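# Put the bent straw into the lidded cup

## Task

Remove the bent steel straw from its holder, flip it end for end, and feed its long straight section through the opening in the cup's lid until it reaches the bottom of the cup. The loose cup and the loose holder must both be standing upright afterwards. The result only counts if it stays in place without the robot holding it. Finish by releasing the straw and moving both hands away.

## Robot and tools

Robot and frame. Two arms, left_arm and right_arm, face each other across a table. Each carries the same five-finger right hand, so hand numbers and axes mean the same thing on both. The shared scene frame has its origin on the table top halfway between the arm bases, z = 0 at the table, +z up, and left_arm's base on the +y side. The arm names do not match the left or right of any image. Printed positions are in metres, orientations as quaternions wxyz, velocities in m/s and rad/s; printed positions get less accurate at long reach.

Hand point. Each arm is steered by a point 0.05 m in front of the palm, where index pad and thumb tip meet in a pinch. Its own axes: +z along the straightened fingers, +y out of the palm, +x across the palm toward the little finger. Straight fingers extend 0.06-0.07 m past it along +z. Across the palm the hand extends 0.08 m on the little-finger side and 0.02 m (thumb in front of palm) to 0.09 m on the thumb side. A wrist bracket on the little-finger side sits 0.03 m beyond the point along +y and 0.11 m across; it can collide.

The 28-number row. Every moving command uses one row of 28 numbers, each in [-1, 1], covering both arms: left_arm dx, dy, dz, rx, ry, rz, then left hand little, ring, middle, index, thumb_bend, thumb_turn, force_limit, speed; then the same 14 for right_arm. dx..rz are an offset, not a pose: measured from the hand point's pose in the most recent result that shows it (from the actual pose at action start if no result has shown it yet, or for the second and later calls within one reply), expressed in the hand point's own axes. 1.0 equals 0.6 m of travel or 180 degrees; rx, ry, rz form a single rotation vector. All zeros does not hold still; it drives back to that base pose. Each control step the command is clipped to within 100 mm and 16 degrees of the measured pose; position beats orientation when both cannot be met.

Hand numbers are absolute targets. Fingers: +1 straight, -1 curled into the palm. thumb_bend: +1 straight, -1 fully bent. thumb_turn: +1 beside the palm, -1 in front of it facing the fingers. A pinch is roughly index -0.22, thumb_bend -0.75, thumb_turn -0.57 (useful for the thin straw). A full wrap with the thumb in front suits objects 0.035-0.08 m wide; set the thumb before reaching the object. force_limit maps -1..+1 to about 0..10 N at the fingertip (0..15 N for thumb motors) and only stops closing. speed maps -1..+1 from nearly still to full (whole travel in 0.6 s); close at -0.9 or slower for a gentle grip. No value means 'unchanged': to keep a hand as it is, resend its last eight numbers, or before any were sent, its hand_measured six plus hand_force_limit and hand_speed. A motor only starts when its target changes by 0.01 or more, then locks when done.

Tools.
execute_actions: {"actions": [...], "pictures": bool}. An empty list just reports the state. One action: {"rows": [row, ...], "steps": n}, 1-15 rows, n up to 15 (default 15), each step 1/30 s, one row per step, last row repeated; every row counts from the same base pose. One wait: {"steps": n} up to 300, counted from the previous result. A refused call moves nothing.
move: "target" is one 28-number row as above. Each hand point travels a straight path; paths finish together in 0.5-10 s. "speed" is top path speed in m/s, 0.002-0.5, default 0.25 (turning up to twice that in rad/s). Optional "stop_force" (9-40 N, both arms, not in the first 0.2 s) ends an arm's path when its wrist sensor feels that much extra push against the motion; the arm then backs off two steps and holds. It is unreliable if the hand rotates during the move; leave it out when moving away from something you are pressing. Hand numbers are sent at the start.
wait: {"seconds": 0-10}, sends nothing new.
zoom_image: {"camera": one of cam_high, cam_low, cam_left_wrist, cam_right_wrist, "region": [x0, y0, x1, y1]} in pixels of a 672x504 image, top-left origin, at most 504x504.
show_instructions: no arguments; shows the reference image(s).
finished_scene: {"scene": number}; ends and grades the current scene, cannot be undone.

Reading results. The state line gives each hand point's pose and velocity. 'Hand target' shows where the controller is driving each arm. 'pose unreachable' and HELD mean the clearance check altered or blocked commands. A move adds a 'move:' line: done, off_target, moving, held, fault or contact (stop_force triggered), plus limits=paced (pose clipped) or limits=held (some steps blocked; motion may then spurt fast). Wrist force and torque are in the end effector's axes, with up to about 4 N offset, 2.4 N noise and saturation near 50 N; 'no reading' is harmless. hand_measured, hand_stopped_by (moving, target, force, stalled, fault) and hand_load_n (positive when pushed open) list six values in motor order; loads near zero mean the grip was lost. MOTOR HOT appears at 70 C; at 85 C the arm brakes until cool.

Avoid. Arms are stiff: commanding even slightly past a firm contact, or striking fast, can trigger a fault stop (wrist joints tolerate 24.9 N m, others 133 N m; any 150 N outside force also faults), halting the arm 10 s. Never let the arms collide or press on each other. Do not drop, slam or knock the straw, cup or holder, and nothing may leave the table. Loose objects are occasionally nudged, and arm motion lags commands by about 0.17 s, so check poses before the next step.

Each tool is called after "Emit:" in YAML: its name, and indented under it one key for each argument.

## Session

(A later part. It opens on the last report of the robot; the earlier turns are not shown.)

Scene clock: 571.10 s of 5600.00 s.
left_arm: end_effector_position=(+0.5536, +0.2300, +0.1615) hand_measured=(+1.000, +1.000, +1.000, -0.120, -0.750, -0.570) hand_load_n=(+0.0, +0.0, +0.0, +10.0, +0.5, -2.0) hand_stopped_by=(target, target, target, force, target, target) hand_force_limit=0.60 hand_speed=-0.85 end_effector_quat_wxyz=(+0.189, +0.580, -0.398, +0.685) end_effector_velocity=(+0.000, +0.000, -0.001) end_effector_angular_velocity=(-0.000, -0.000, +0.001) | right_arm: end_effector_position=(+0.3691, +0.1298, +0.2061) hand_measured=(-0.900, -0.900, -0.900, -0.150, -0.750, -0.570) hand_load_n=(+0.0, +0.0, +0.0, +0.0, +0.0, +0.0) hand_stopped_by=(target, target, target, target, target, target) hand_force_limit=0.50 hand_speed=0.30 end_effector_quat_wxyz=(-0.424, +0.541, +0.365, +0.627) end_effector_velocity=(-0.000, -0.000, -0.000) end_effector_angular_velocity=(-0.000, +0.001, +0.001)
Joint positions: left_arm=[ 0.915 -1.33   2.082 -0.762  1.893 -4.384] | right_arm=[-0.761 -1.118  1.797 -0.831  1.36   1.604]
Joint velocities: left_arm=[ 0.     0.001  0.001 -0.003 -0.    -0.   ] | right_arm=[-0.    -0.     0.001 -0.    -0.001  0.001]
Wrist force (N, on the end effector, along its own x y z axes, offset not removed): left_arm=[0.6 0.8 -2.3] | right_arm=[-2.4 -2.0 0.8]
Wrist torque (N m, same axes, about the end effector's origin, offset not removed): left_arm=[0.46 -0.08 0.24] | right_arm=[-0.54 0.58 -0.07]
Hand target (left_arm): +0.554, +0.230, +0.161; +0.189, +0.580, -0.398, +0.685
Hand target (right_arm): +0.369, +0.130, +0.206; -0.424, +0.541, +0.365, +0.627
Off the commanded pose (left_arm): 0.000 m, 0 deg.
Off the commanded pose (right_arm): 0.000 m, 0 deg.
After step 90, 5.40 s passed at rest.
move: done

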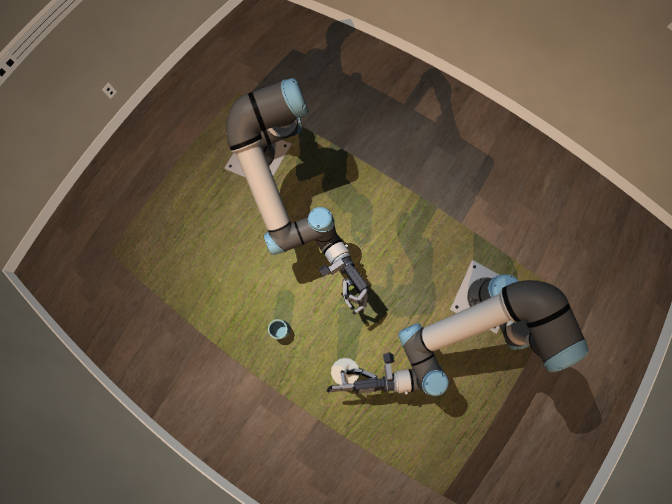

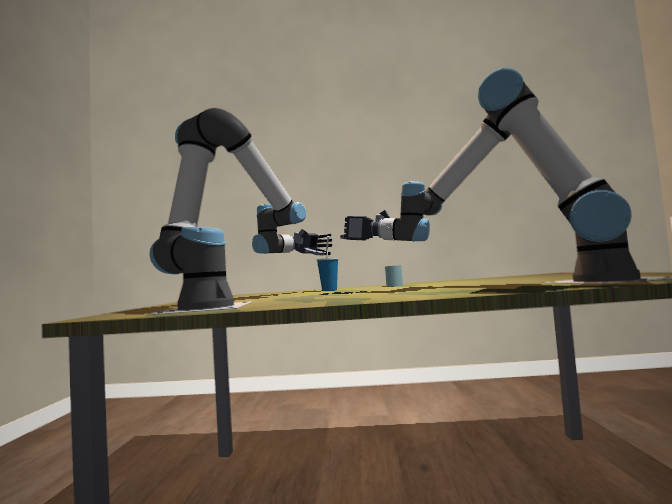

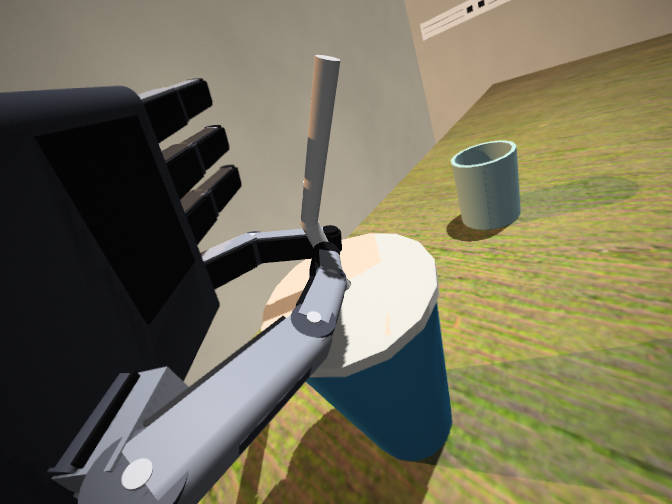

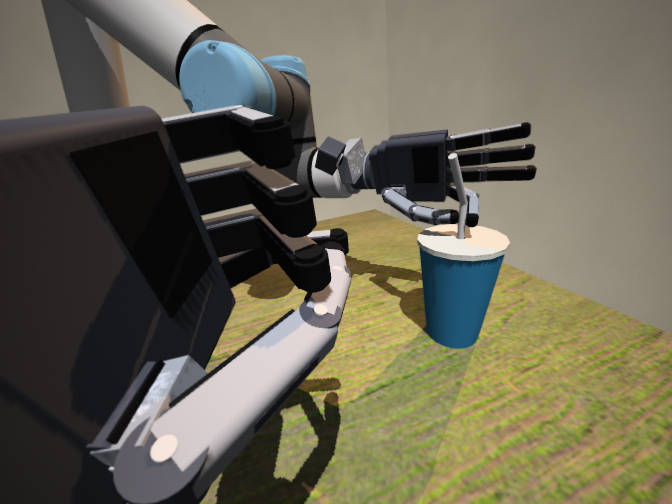

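Emit:
move:
  target: [-0.0063,0.0022,-0.00007,0,0,0,1,1,1,-0.5,-0.75,-0.57,0.6,-0.85,0,0,0,0,0,0,-0.9,-0.9,-0.9,-0.15,-0.75,-0.57,0.5,0.3]
  speed: 0.004
  stop_force: 9

Scene clock: 577.53 s of 5600.00 s.
left_arm: end_effector_position=(+0.5536, +0.2300, +0.1576) hand_measured=(+1.000, +1.000, +1.000, -0.120, -0.750, -0.570) hand_load_n=(+0.0, +0.0, +0.0, +10.0, +0.5, -2.0) hand_stopped_by=(target, target, target, force, target, target) hand_force_limit=0.60 hand_speed=-0.85 end_effector_quat_wxyz=(+0.189, +0.580, -0.398, +0.685) end_effector_velocity=(-0.000, -0.000, -0.001) end_effector_angular_velocity=(-0.000, +0.000, -0.001) | right_arm: end_effector_position=(+0.3691, +0.1298, +0.2061) hand_measured=(-0.900, -0.900, -0.900, -0.150, -0.750, -0.570) hand_load_n=(+0.0, +0.0, +0.0, +0.0, +0.0, +0.0) hand_stopped_by=(target, target, target, target, target, target) hand_force_limit=0.50 hand_speed=0.30 end_effector_quat_wxyz=(-0.424, +0.541, +0.365, +0.627) end_effector_velocity=(-0.000, +0.000, +0.001) end_effector_angular_velocity=(+0.000, -0.001, +0.001)
Joint positions: left_arm=[ 0.915 -1.323  2.086 -0.773  1.893 -4.384] | right_arm=[-0.761 -1.118  1.797 -0.831  1.36   1.604]
Joint velocities: left_arm=[-0.001  0.001  0.001 -0.002  0.    -0.   ] | right_arm=[ 0.001 -0.    -0.001  0.    -0.    -0.001]
Wrist force (N, on the end effector, along its own x y z axes, offset not removed): left_arm=[0.8 1.0 -0.2] | right_arm=[1.4 -0.7 -0.2]
Wrist torque (N m, same axes, about the end effector's origin, offset not removed): left_arm=[0.31 -0.25 0.34] | right_arm=[-0.08 -0.13 0.16]
Hand target (left_arm): +0.554, +0.230, +0.158; +0.189, +0.580, -0.398, +0.685
Hand target (right_arm): +0.369, +0.130, +0.206; -0.424, +0.541, +0.365, +0.627
Off the commanded pose (left_arm): 0.000 m, 0 deg.
Off the commanded pose (right_arm): 0.000 m, 0 deg.
After step 90, 2.23 s passed at rest.
move: done

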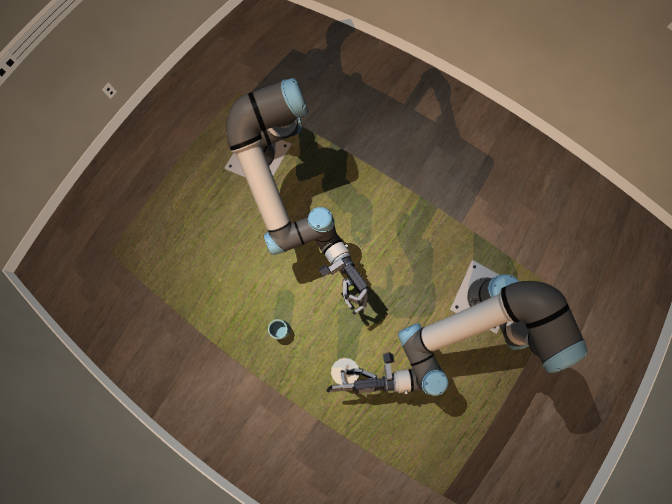

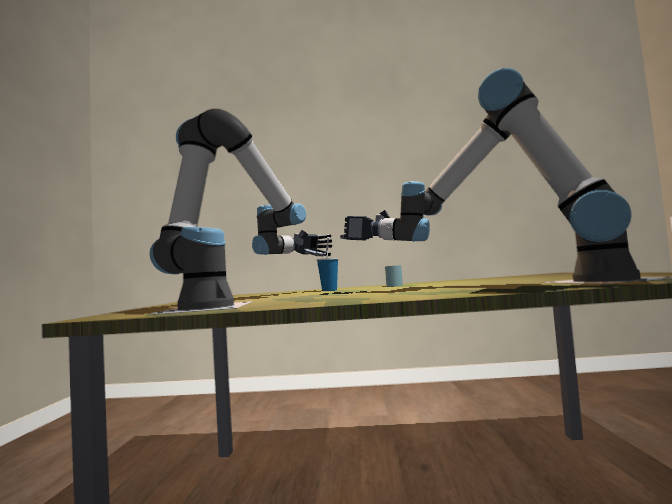

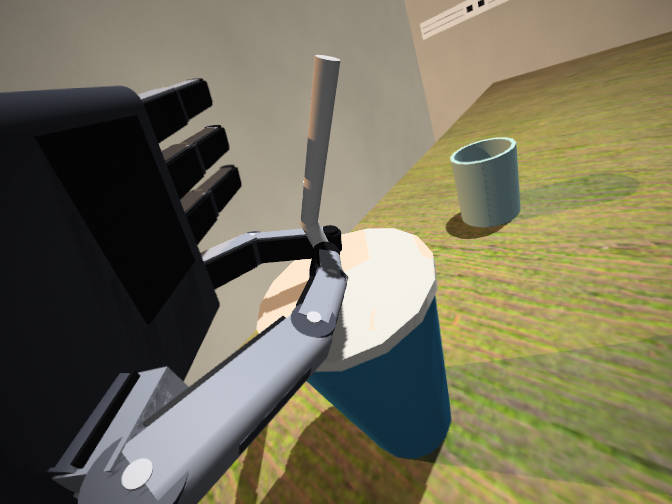

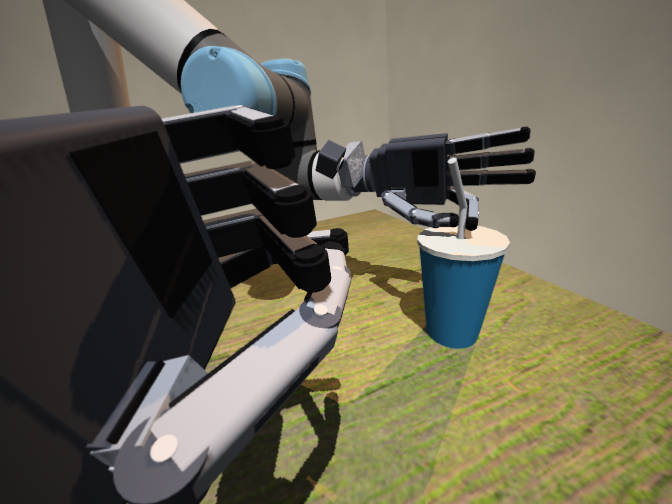

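Emit:
move:
  target: [-0.0047,0.0016,-0.00005,0,0,0,1,1,1,-0.5,-0.75,-0.57,0.6,-0.85,0,0,0,0,0,0,-0.9,-0.9,-0.9,-0.15,-0.75,-0.57,0.5,0.3]
  speed: 0.004
  stop_force: 9

Emit:
zoom_image:
  camera: "cam_right_wrist"
  region: [400, 150, 520, 270]

Emit:
zoom_image:
  camera: "cam_low"
  region: [285, 225, 365, 300]

Scene clock: 582.70 s of 5600.00 s.
left_arm: end_effector_position=(+0.5536, +0.2300, +0.1547) hand_measured=(+1.000, +1.000, +1.000, -0.120, -0.750, -0.570) hand_load_n=(+0.0, +0.0, +0.0, +10.0, +0.5, -2.0) hand_stopped_by=(target, target, target, force, target, target) hand_force_limit=0.60 hand_speed=-0.85 end_effector_quat_wxyz=(+0.189, +0.580, -0.398, +0.685) end_effector_velocity=(-0.000, +0.000, -0.001) end_effector_angular_velocity=(+0.000, +0.001, -0.000) | right_arm: end_effector_position=(+0.3691, +0.1298, +0.2061) hand_measured=(-0.900, -0.900, -0.900, -0.150, -0.750, -0.570) hand_load_n=(+0.0, +0.0, +0.0, +0.0, +0.0, +0.0) hand_stopped_by=(target, target, target, target, target, target) hand_force_limit=0.50 hand_speed=0.30 end_effector_quat_wxyz=(-0.424, +0.541, +0.365, +0.627) end_effector_velocity=(-0.000, -0.000, -0.001) end_effector_angular_velocity=(-0.002, +0.000, +0.000)
Joint positions: left_arm=[ 0.915 -1.317  2.088 -0.782  1.893 -4.384] | right_arm=[-0.761 -1.118  1.797 -0.831  1.36   1.604]
Joint velocities: left_arm=[ 0.     0.001  0.001 -0.001  0.001 -0.   ] | right_arm=[-0.    -0.     0.001  0.002 -0.001 -0.001]
Wrist force (N, on the end effector, along its own x y z axes, offset not removed): left_arm=[-0.1 1.6 0.4] | right_arm=[-2.2 0.0 0.3]
Wrist torque (N m, same axes, about the end effector's origin, offset not removed): left_arm=[0.42 -0.12 0.18] | right_arm=[-0.02 0.36 -0.09]
Hand target (left_arm): +0.554, +0.230, +0.155; +0.189, +0.580, -0.398, +0.685
Hand target (right_arm): +0.369, +0.130, +0.206; -0.424, +0.541, +0.365, +0.627
Off the commanded pose (left_arm): 0.000 m, 0 deg.
Off the commanded pose (right_arm): 0.000 m, 0 deg.
After step 90, 1.23 s passed at rest.
move: done

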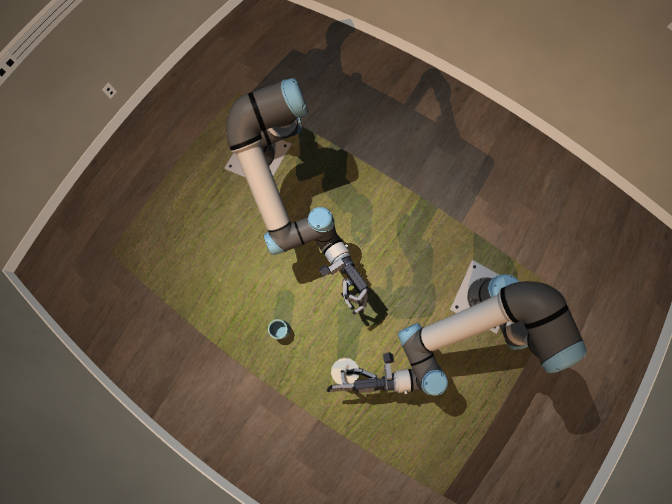

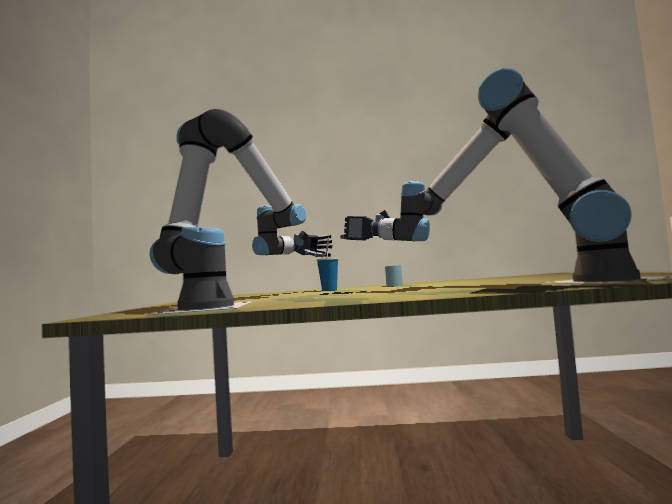

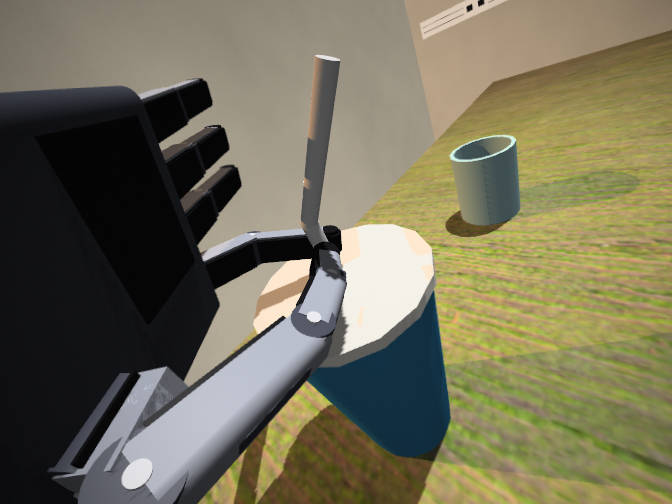

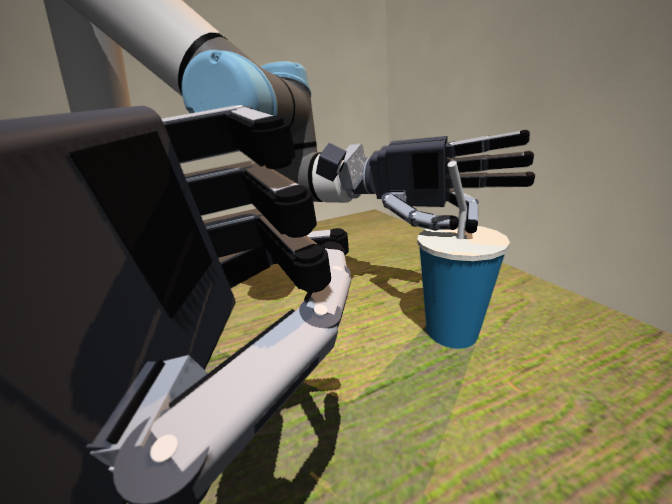

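Region (400, 150, 520, 270) of cam_right_wrist's 672x504 image, scaled by 4.200, with more detail than that image has.

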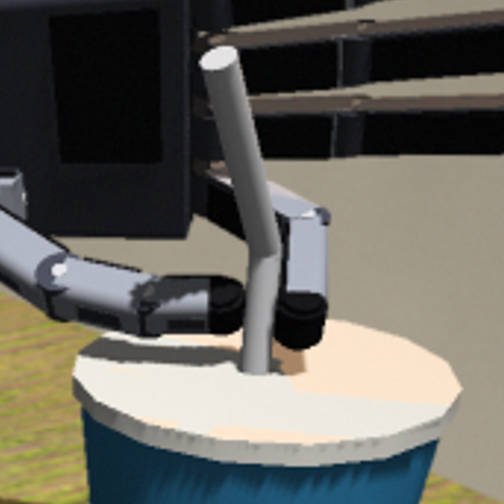

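Region (285, 225, 365, 300) of cam_low's 672x504 image, scaled by 6.300, with more detail than that image has; it fills the top 472 rows of this view, and the rest is white.

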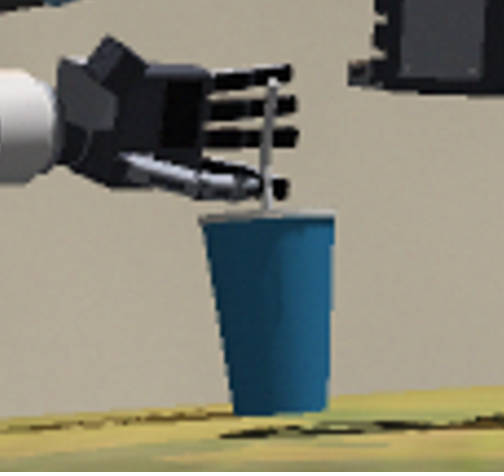

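Emit:
move:
  target: [-0.0047,0.0016,-0.00005,0,0,0,1,1,1,-0.5,-0.75,-0.57,0.6,-0.85,0,0,0,0,0,0,-0.9,-0.9,-0.9,-0.15,-0.75,-0.57,0.5,0.3]
  speed: 0.003
  stop_force: 9

Emit:
zoom_image:
  camera: "cam_right_wrist"
  region: [400, 150, 520, 270]

Scene clock: 588.53 s of 5600.00 s.
left_arm: end_effector_position=(+0.5536, +0.2300, +0.1517) hand_measured=(+1.000, +1.000, +1.000, -0.120, -0.750, -0.570) hand_load_n=(+0.0, +0.0, +0.0, +10.0, +0.5, -2.0) hand_stopped_by=(target, target, target, force, target, target) hand_force_limit=0.60 hand_speed=-0.85 end_effector_quat_wxyz=(+0.189, +0.580, -0.398, +0.685) end_effector_velocity=(-0.000, -0.000, -0.000) end_effector_angular_velocity=(-0.000, +0.000, -0.000) | right_arm: end_effector_position=(+0.3691, +0.1298, +0.2061) hand_measured=(-0.900, -0.900, -0.900, -0.150, -0.750, -0.570) hand_load_n=(+0.0, +0.0, +0.0, +0.0, +0.0, +0.0) hand_stopped_by=(target, target, target, target, target, target) hand_force_limit=0.50 hand_speed=0.30 end_effector_quat_wxyz=(-0.424, +0.541, +0.365, +0.627) end_effector_velocity=(+0.001, +0.000, +0.001) end_effector_angular_velocity=(+0.002, -0.001, -0.001)
Joint positions: left_arm=[ 0.915 -1.312  2.091 -0.79   1.893 -4.384] | right_arm=[-0.761 -1.118  1.797 -0.831  1.36   1.604]
Joint velocities: left_arm=[-0.001  0.001  0.    -0.001 -0.001 -0.   ] | right_arm=[-0.    -0.    -0.002 -0.001  0.001  0.   ]
Wrist force (N, on the end effector, along its own x y z axes, offset not removed): left_arm=[0.1 0.7 -1.0] | right_arm=[0.6 1.1 -0.1]
Wrist torque (N m, same axes, about the end effector's origin, offset not removed): left_arm=[0.37 -0.04 0.30] | right_arm=[0.09 0.08 0.23]
Hand target (left_arm): +0.554, +0.230, +0.152; +0.189, +0.580, -0.398, +0.685
Hand target (right_arm): +0.369, +0.130, +0.206; -0.424, +0.541, +0.365, +0.627
Off the commanded pose (left_arm): 0.000 m, 0 deg.
Off the commanded pose (right_arm): 0.000 m, 0 deg.
After step 90, 1.63 s passed at rest.
move: done

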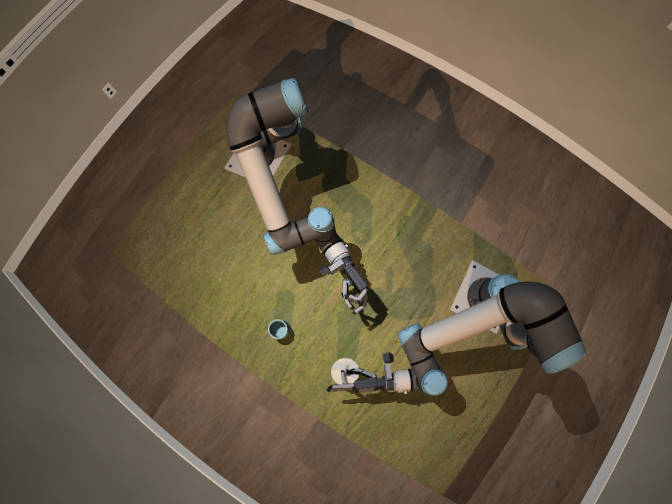

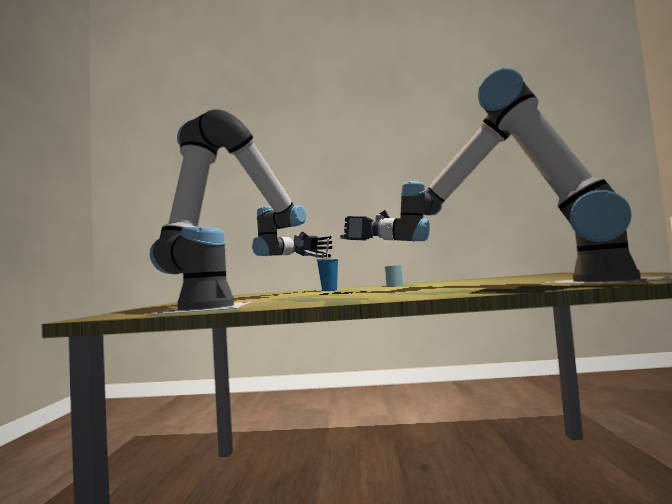

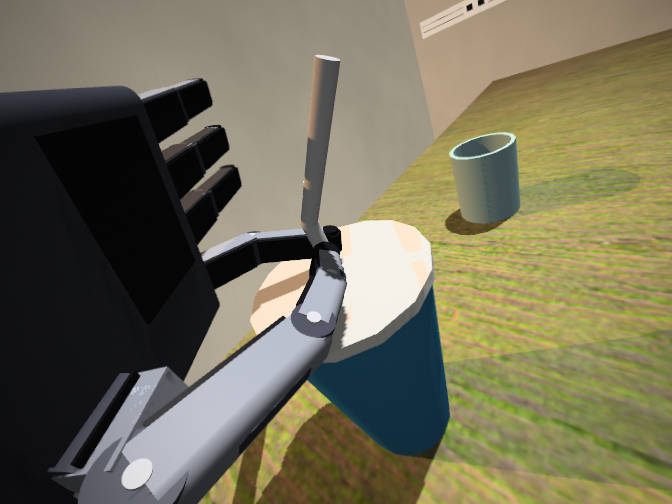

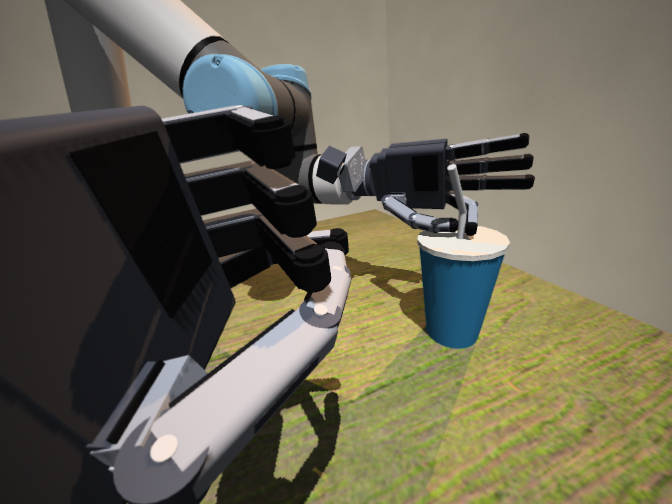

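Region (400, 150, 520, 270) of cam_right_wrist's 672x504 image, scaled by 4.200, with more detail than that image has.

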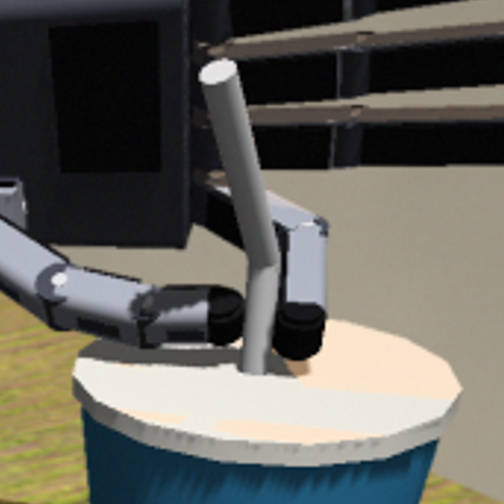

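Emit:
move:
  target: [-0.0032,0.0011,-0.00003,0,0,0,1,1,1,-0.5,-0.75,-0.57,0.6,-0.85,0,0,0,0,0,0,-0.9,-0.9,-0.9,-0.15,-0.75,-0.57,0.5,0.3]
  speed: 0.002
  stop_force: 9

Emit:
zoom_image:
  camera: "cam_right_wrist"
  region: [400, 150, 520, 270]

Scene clock: 593.90 s of 5600.00 s.
left_arm: end_effector_position=(+0.5536, +0.2300, +0.1497) hand_measured=(+1.000, +1.000, +1.000, -0.120, -0.750, -0.570) hand_load_n=(+0.0, +0.0, +0.0, +10.0, +0.5, -2.0) hand_stopped_by=(target, target, target, force, target, target) hand_force_limit=0.60 hand_speed=-0.85 end_effector_quat_wxyz=(+0.189, +0.580, -0.398, +0.685) end_effector_velocity=(+0.001, -0.000, +0.001) end_effector_angular_velocity=(-0.001, -0.002, -0.000) | right_arm: end_effector_position=(+0.3691, +0.1298, +0.2061) hand_measured=(-0.900, -0.900, -0.900, -0.150, -0.750, -0.570) hand_load_n=(+0.0, +0.0, +0.0, +0.0, +0.0, +0.0) hand_stopped_by=(target, target, target, target, target, target) hand_force_limit=0.50 hand_speed=0.30 end_effector_quat_wxyz=(-0.424, +0.541, +0.365, +0.627) end_effector_velocity=(-0.001, +0.000, -0.001) end_effector_angular_velocity=(-0.002, +0.001, +0.002)
Joint positions: left_arm=[ 0.915 -1.308  2.093 -0.796  1.893 -4.384] | right_arm=[-0.761 -1.118  1.797 -0.831  1.36   1.604]
Joint velocities: left_arm=[ 0.     0.    -0.001 -0.001  0.     0.   ] | right_arm=[ 0.001  0.     0.001  0.001 -0.001 -0.   ]
Wrist force (N, on the end effector, along its own x y z axes, offset not removed): left_arm=[-0.7 -0.1 -1.3] | right_arm=[-1.3 -1.8 0.8]
Wrist torque (N m, same axes, about the end effector's origin, offset not removed): left_arm=[0.17 0.05 0.11] | right_arm=[-0.53 0.47 -0.08]
Hand target (left_arm): +0.554, +0.230, +0.150; +0.189, +0.580, -0.398, +0.685
Hand target (right_arm): +0.369, +0.130, +0.206; -0.424, +0.541, +0.365, +0.627
Off the commanded pose (left_arm): 0.000 m, 0 deg.
Off the commanded pose (right_arm): 0.000 m, 0 deg.
After step 90, 1.17 s passed at rest.
move: done

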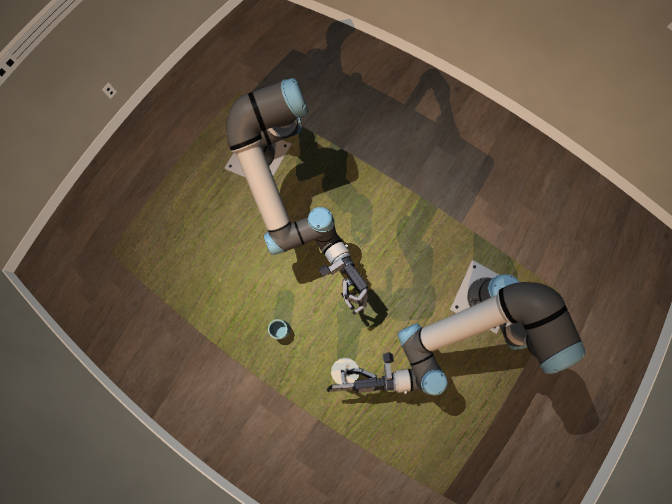

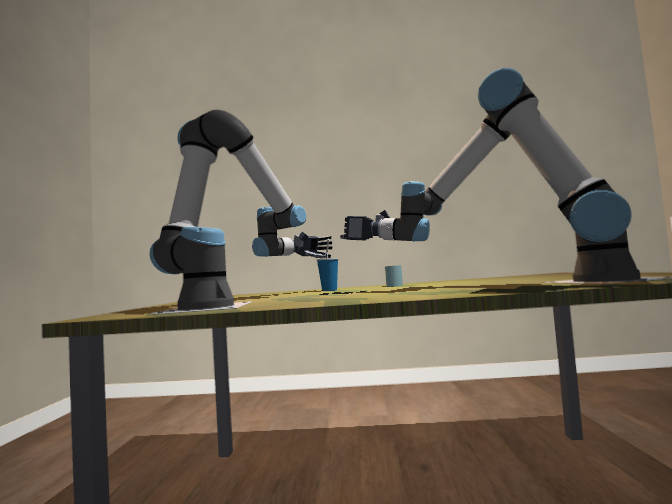

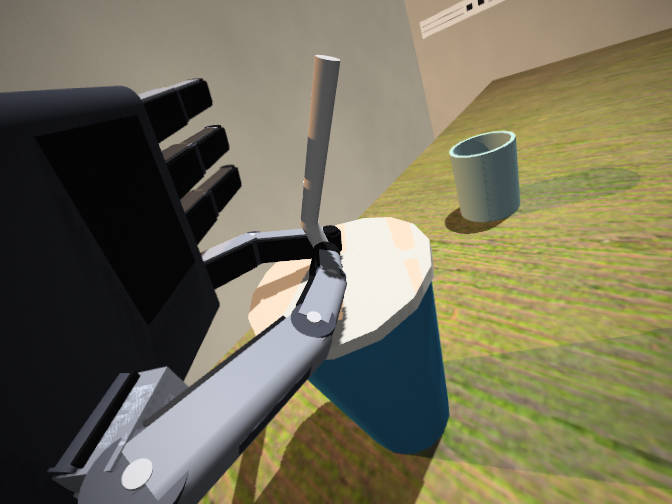

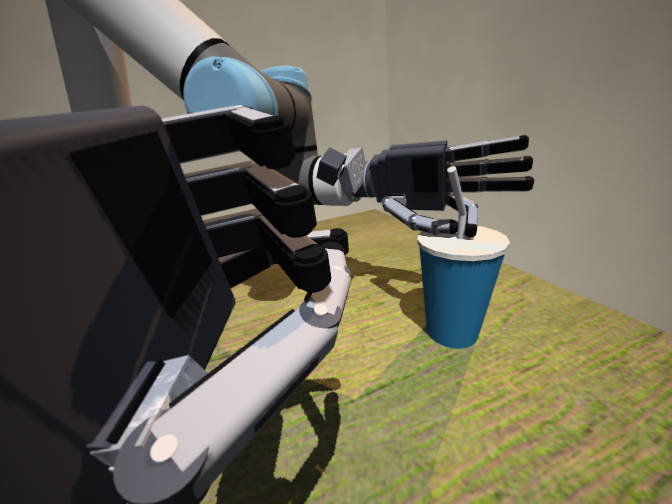

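Region (400, 150, 520, 270) of cam_right_wrist's 672x504 image, scaled by 4.200, with more detail than that image has.

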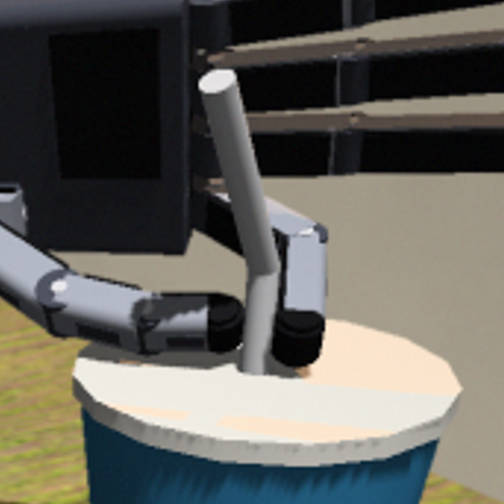

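Emit:
move:
  target: [0.002,-0.0007,-0.005,0,0,0,1,1,1,0.6,-0.75,-0.57,0.6,-0.2,0,0,0,0,0,0,-0.9,-0.9,-0.9,-0.15,-0.75,-0.57,0.5,0.3]
  speed: 0.004

Emit:
zoom_image:
  camera: "cam_right_wrist"
  region: [400, 150, 520, 270]

Scene clock: 600.13 s of 5600.00 s.
left_arm: end_effector_position=(+0.5517, +0.2323, +0.1510) hand_measured=(+1.000, +1.000, +1.000, +0.600, -0.750, -0.570) hand_load_n=(+0.0, +0.0, +0.0, +0.0, +0.0, +0.0) hand_stopped_by=(target, target, target, target, target, target) hand_force_limit=0.60 hand_speed=-0.20 end_effector_quat_wxyz=(+0.189, +0.580, -0.398, +0.685) end_effector_velocity=(+0.000, +0.001, +0.000) end_effector_angular_velocity=(-0.001, +0.001, +0.002) | right_arm: end_effector_position=(+0.3691, +0.1298, +0.2061) hand_measured=(-0.900, -0.900, -0.900, -0.150, -0.750, -0.570) hand_load_n=(+0.0, +0.0, +0.0, +0.0, +0.0, +0.0) hand_stopped_by=(target, target, target, target, target, target) hand_force_limit=0.50 hand_speed=0.30 end_effector_quat_wxyz=(-0.424, +0.541, +0.365, +0.627) end_effector_velocity=(+0.000, +0.000, +0.001) end_effector_angular_velocity=(+0.001, -0.000, +0.000)
Joint positions: left_arm=[ 0.918 -1.315  2.099 -0.794  1.895 -4.384] | right_arm=[-0.761 -1.118  1.797 -0.831  1.36   1.604]
Joint velocities: left_arm=[ 0.002 -0.001  0.002  0.    -0.    -0.001] | right_arm=[ 0.    -0.    -0.001 -0.    -0.     0.001]
Wrist force (N, on the end effector, along its own x y z axes, offset not removed): left_arm=[0.7 0.9 -3.4] | right_arm=[-0.3 -1.3 -0.2]
Wrist torque (N m, same axes, about the end effector's origin, offset not removed): left_arm=[0.52 -0.03 0.10] | right_arm=[-0.22 0.07 0.08]
Hand target (left_arm): +0.552, +0.232, +0.151; +0.189, +0.580, -0.398, +0.685
Hand target (right_arm): +0.369, +0.130, +0.206; -0.424, +0.541, +0.365, +0.627
Off the commanded pose (left_arm): 0.000 m, 0 deg.
Off the commanded pose (right_arm): 0.000 m, 0 deg.
After step 90, 2.20 s passed at rest.
move: done

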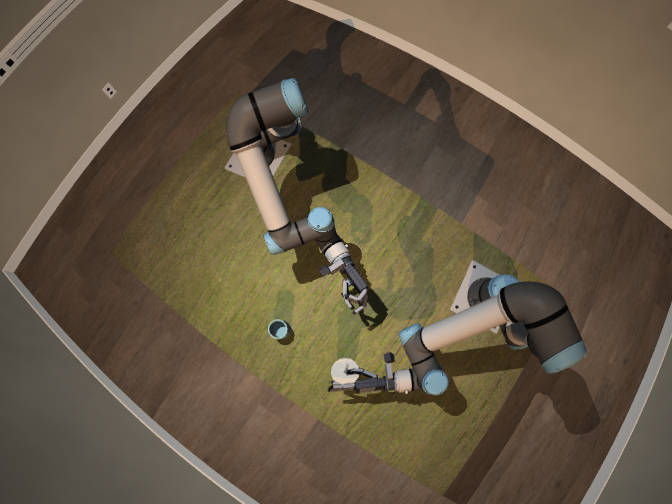

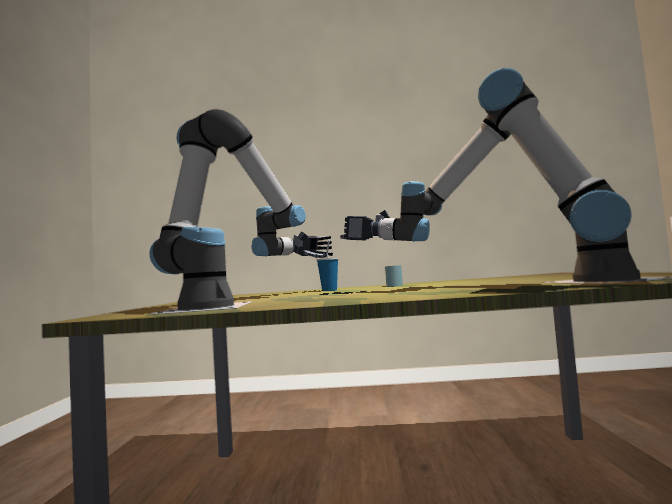

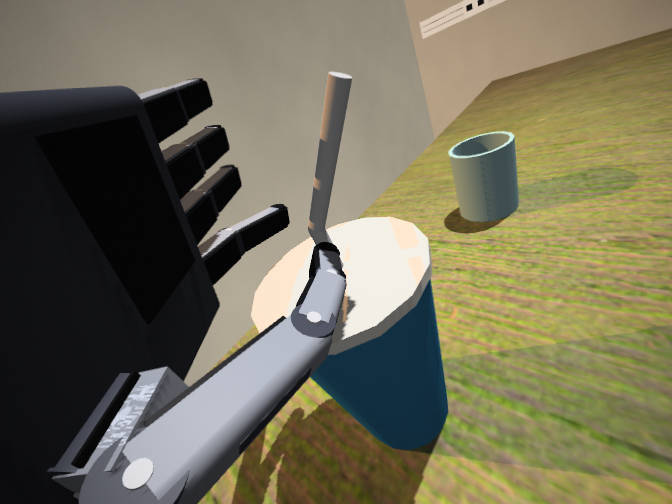

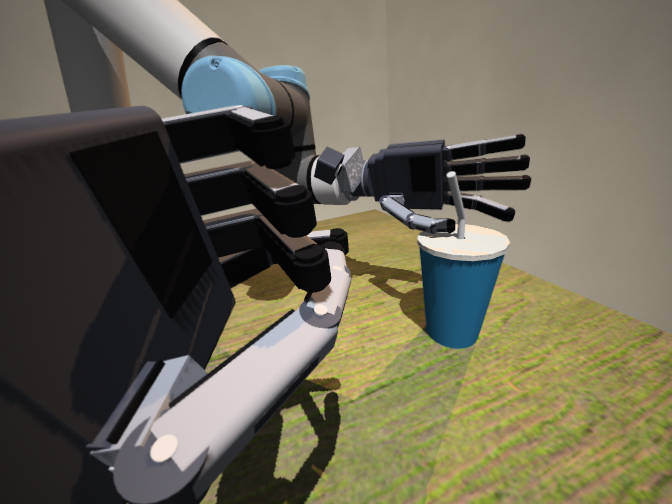

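Region (400, 150, 520, 270) of cam_right_wrist's 672x504 image, scaled by 4.200, with more detail than that image has.

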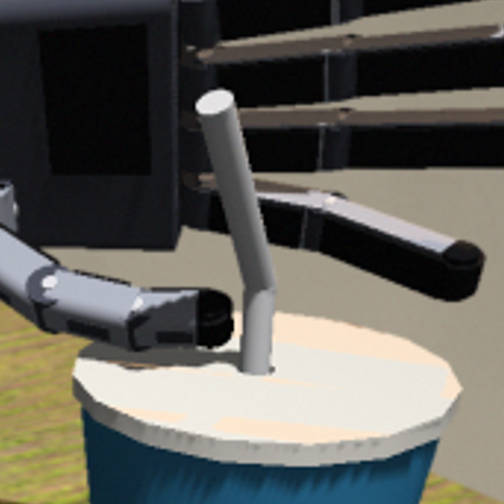

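Emit:
move:
  target: [0.078,-0.080,-0.332,0,0,0,1,1,1,1,-0.75,-0.57,0.6,0.5,0,0,-0.17,0,0,0,-0.9,-0.9,-0.9,-0.15,-0.75,-0.57,0.5,0.3]
  speed: 0.12

Scene clock: 611.53 s of 5600.00 s.
left_arm: end_effector_position=(+0.4461, +0.4043, +0.2085) hand_measured=(+1.000, +1.000, +1.000, +1.000, -0.750, -0.570) hand_load_n=(+0.0, +0.0, +0.0, +0.0, +0.0, +0.0) hand_stopped_by=(target, target, target, target, target, target) hand_force_limit=0.60 hand_speed=0.50 end_effector_quat_wxyz=(+0.189, +0.580, -0.398, +0.685) end_effector_velocity=(-0.001, +0.002, +0.001) end_effector_angular_velocity=(+0.000, -0.000, -0.000) | right_arm: end_effector_position=(+0.3316, +0.0362, +0.1912) hand_measured=(-0.900, -0.900, -0.900, -0.150, -0.750, -0.570) hand_load_n=(+0.0, +0.0, +0.0, +0.0, +0.0, +0.0) hand_stopped_by=(target, target, target, target, target, target) hand_force_limit=0.50 hand_speed=0.30 end_effector_quat_wxyz=(-0.424, +0.541, +0.365, +0.627) end_effector_velocity=(-0.000, -0.001, +0.000) end_effector_angular_velocity=(+0.001, +0.000, +0.001)
Joint positions: left_arm=[ 1.296 -1.672  2.302 -0.643  2.273 -4.39 ] | right_arm=[-0.814 -1.287  2.109 -0.976  1.307  1.612]
Joint velocities: left_arm=[ 0.006 -0.002 -0.001  0.003  0.006  0.   ] | right_arm=[-0.001 -0.001  0.002 -0.002 -0.001  0.001]
Wrist force (N, on the end effector, along its own x y z axes, offset not removed): left_arm=[-0.2 2.6 0.8] | right_arm=[1.8 -1.5 -1.1]
Wrist torque (N m, same axes, about the end effector's origin, offset not removed): left_arm=[0.54 -0.11 0.16] | right_arm=[-0.19 -0.17 0.08]
Hand target (left_arm): +0.446, +0.404, +0.209; +0.189, +0.580, -0.398, +0.685
Hand target (right_arm): +0.332, +0.036, +0.191; -0.424, +0.541, +0.365, +0.627
Off the commanded pose (left_arm): 0.000 m, 0 deg.
Off the commanded pose (right_arm): 0.000 m, 0 deg.
After step 90, 6.20 s passed at rest.
move: done

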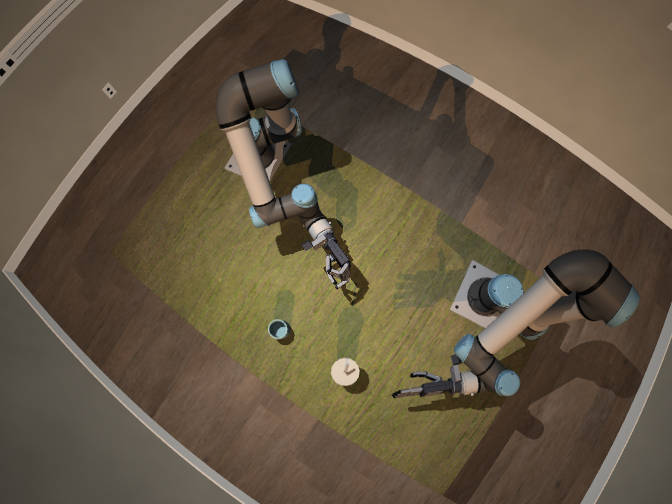

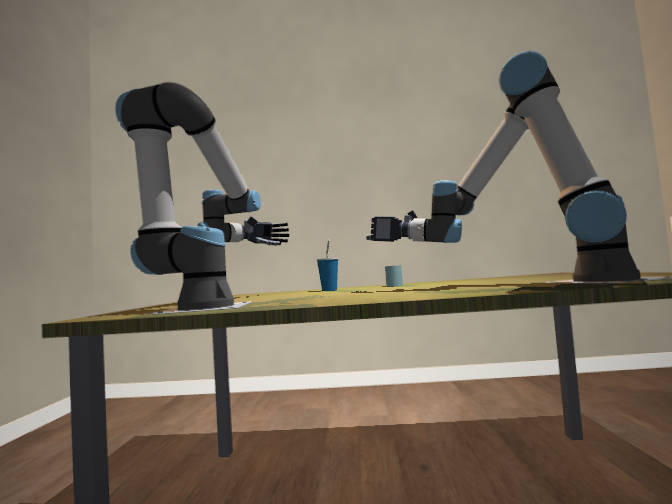

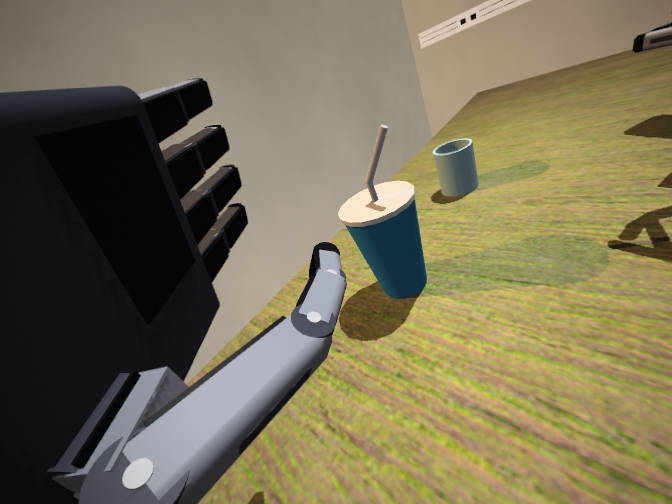

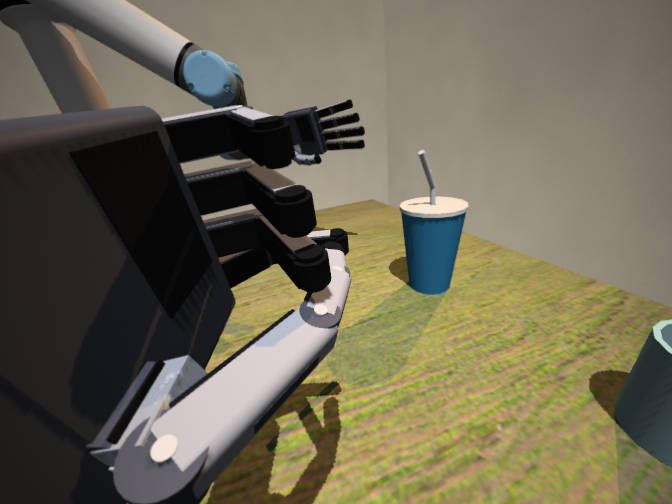

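The straw is sitting in the cup, the cup and holder are upright, and both arms are clear.

Emit:
finished_scene:
  scene: 2

The scene is finished: the task was done.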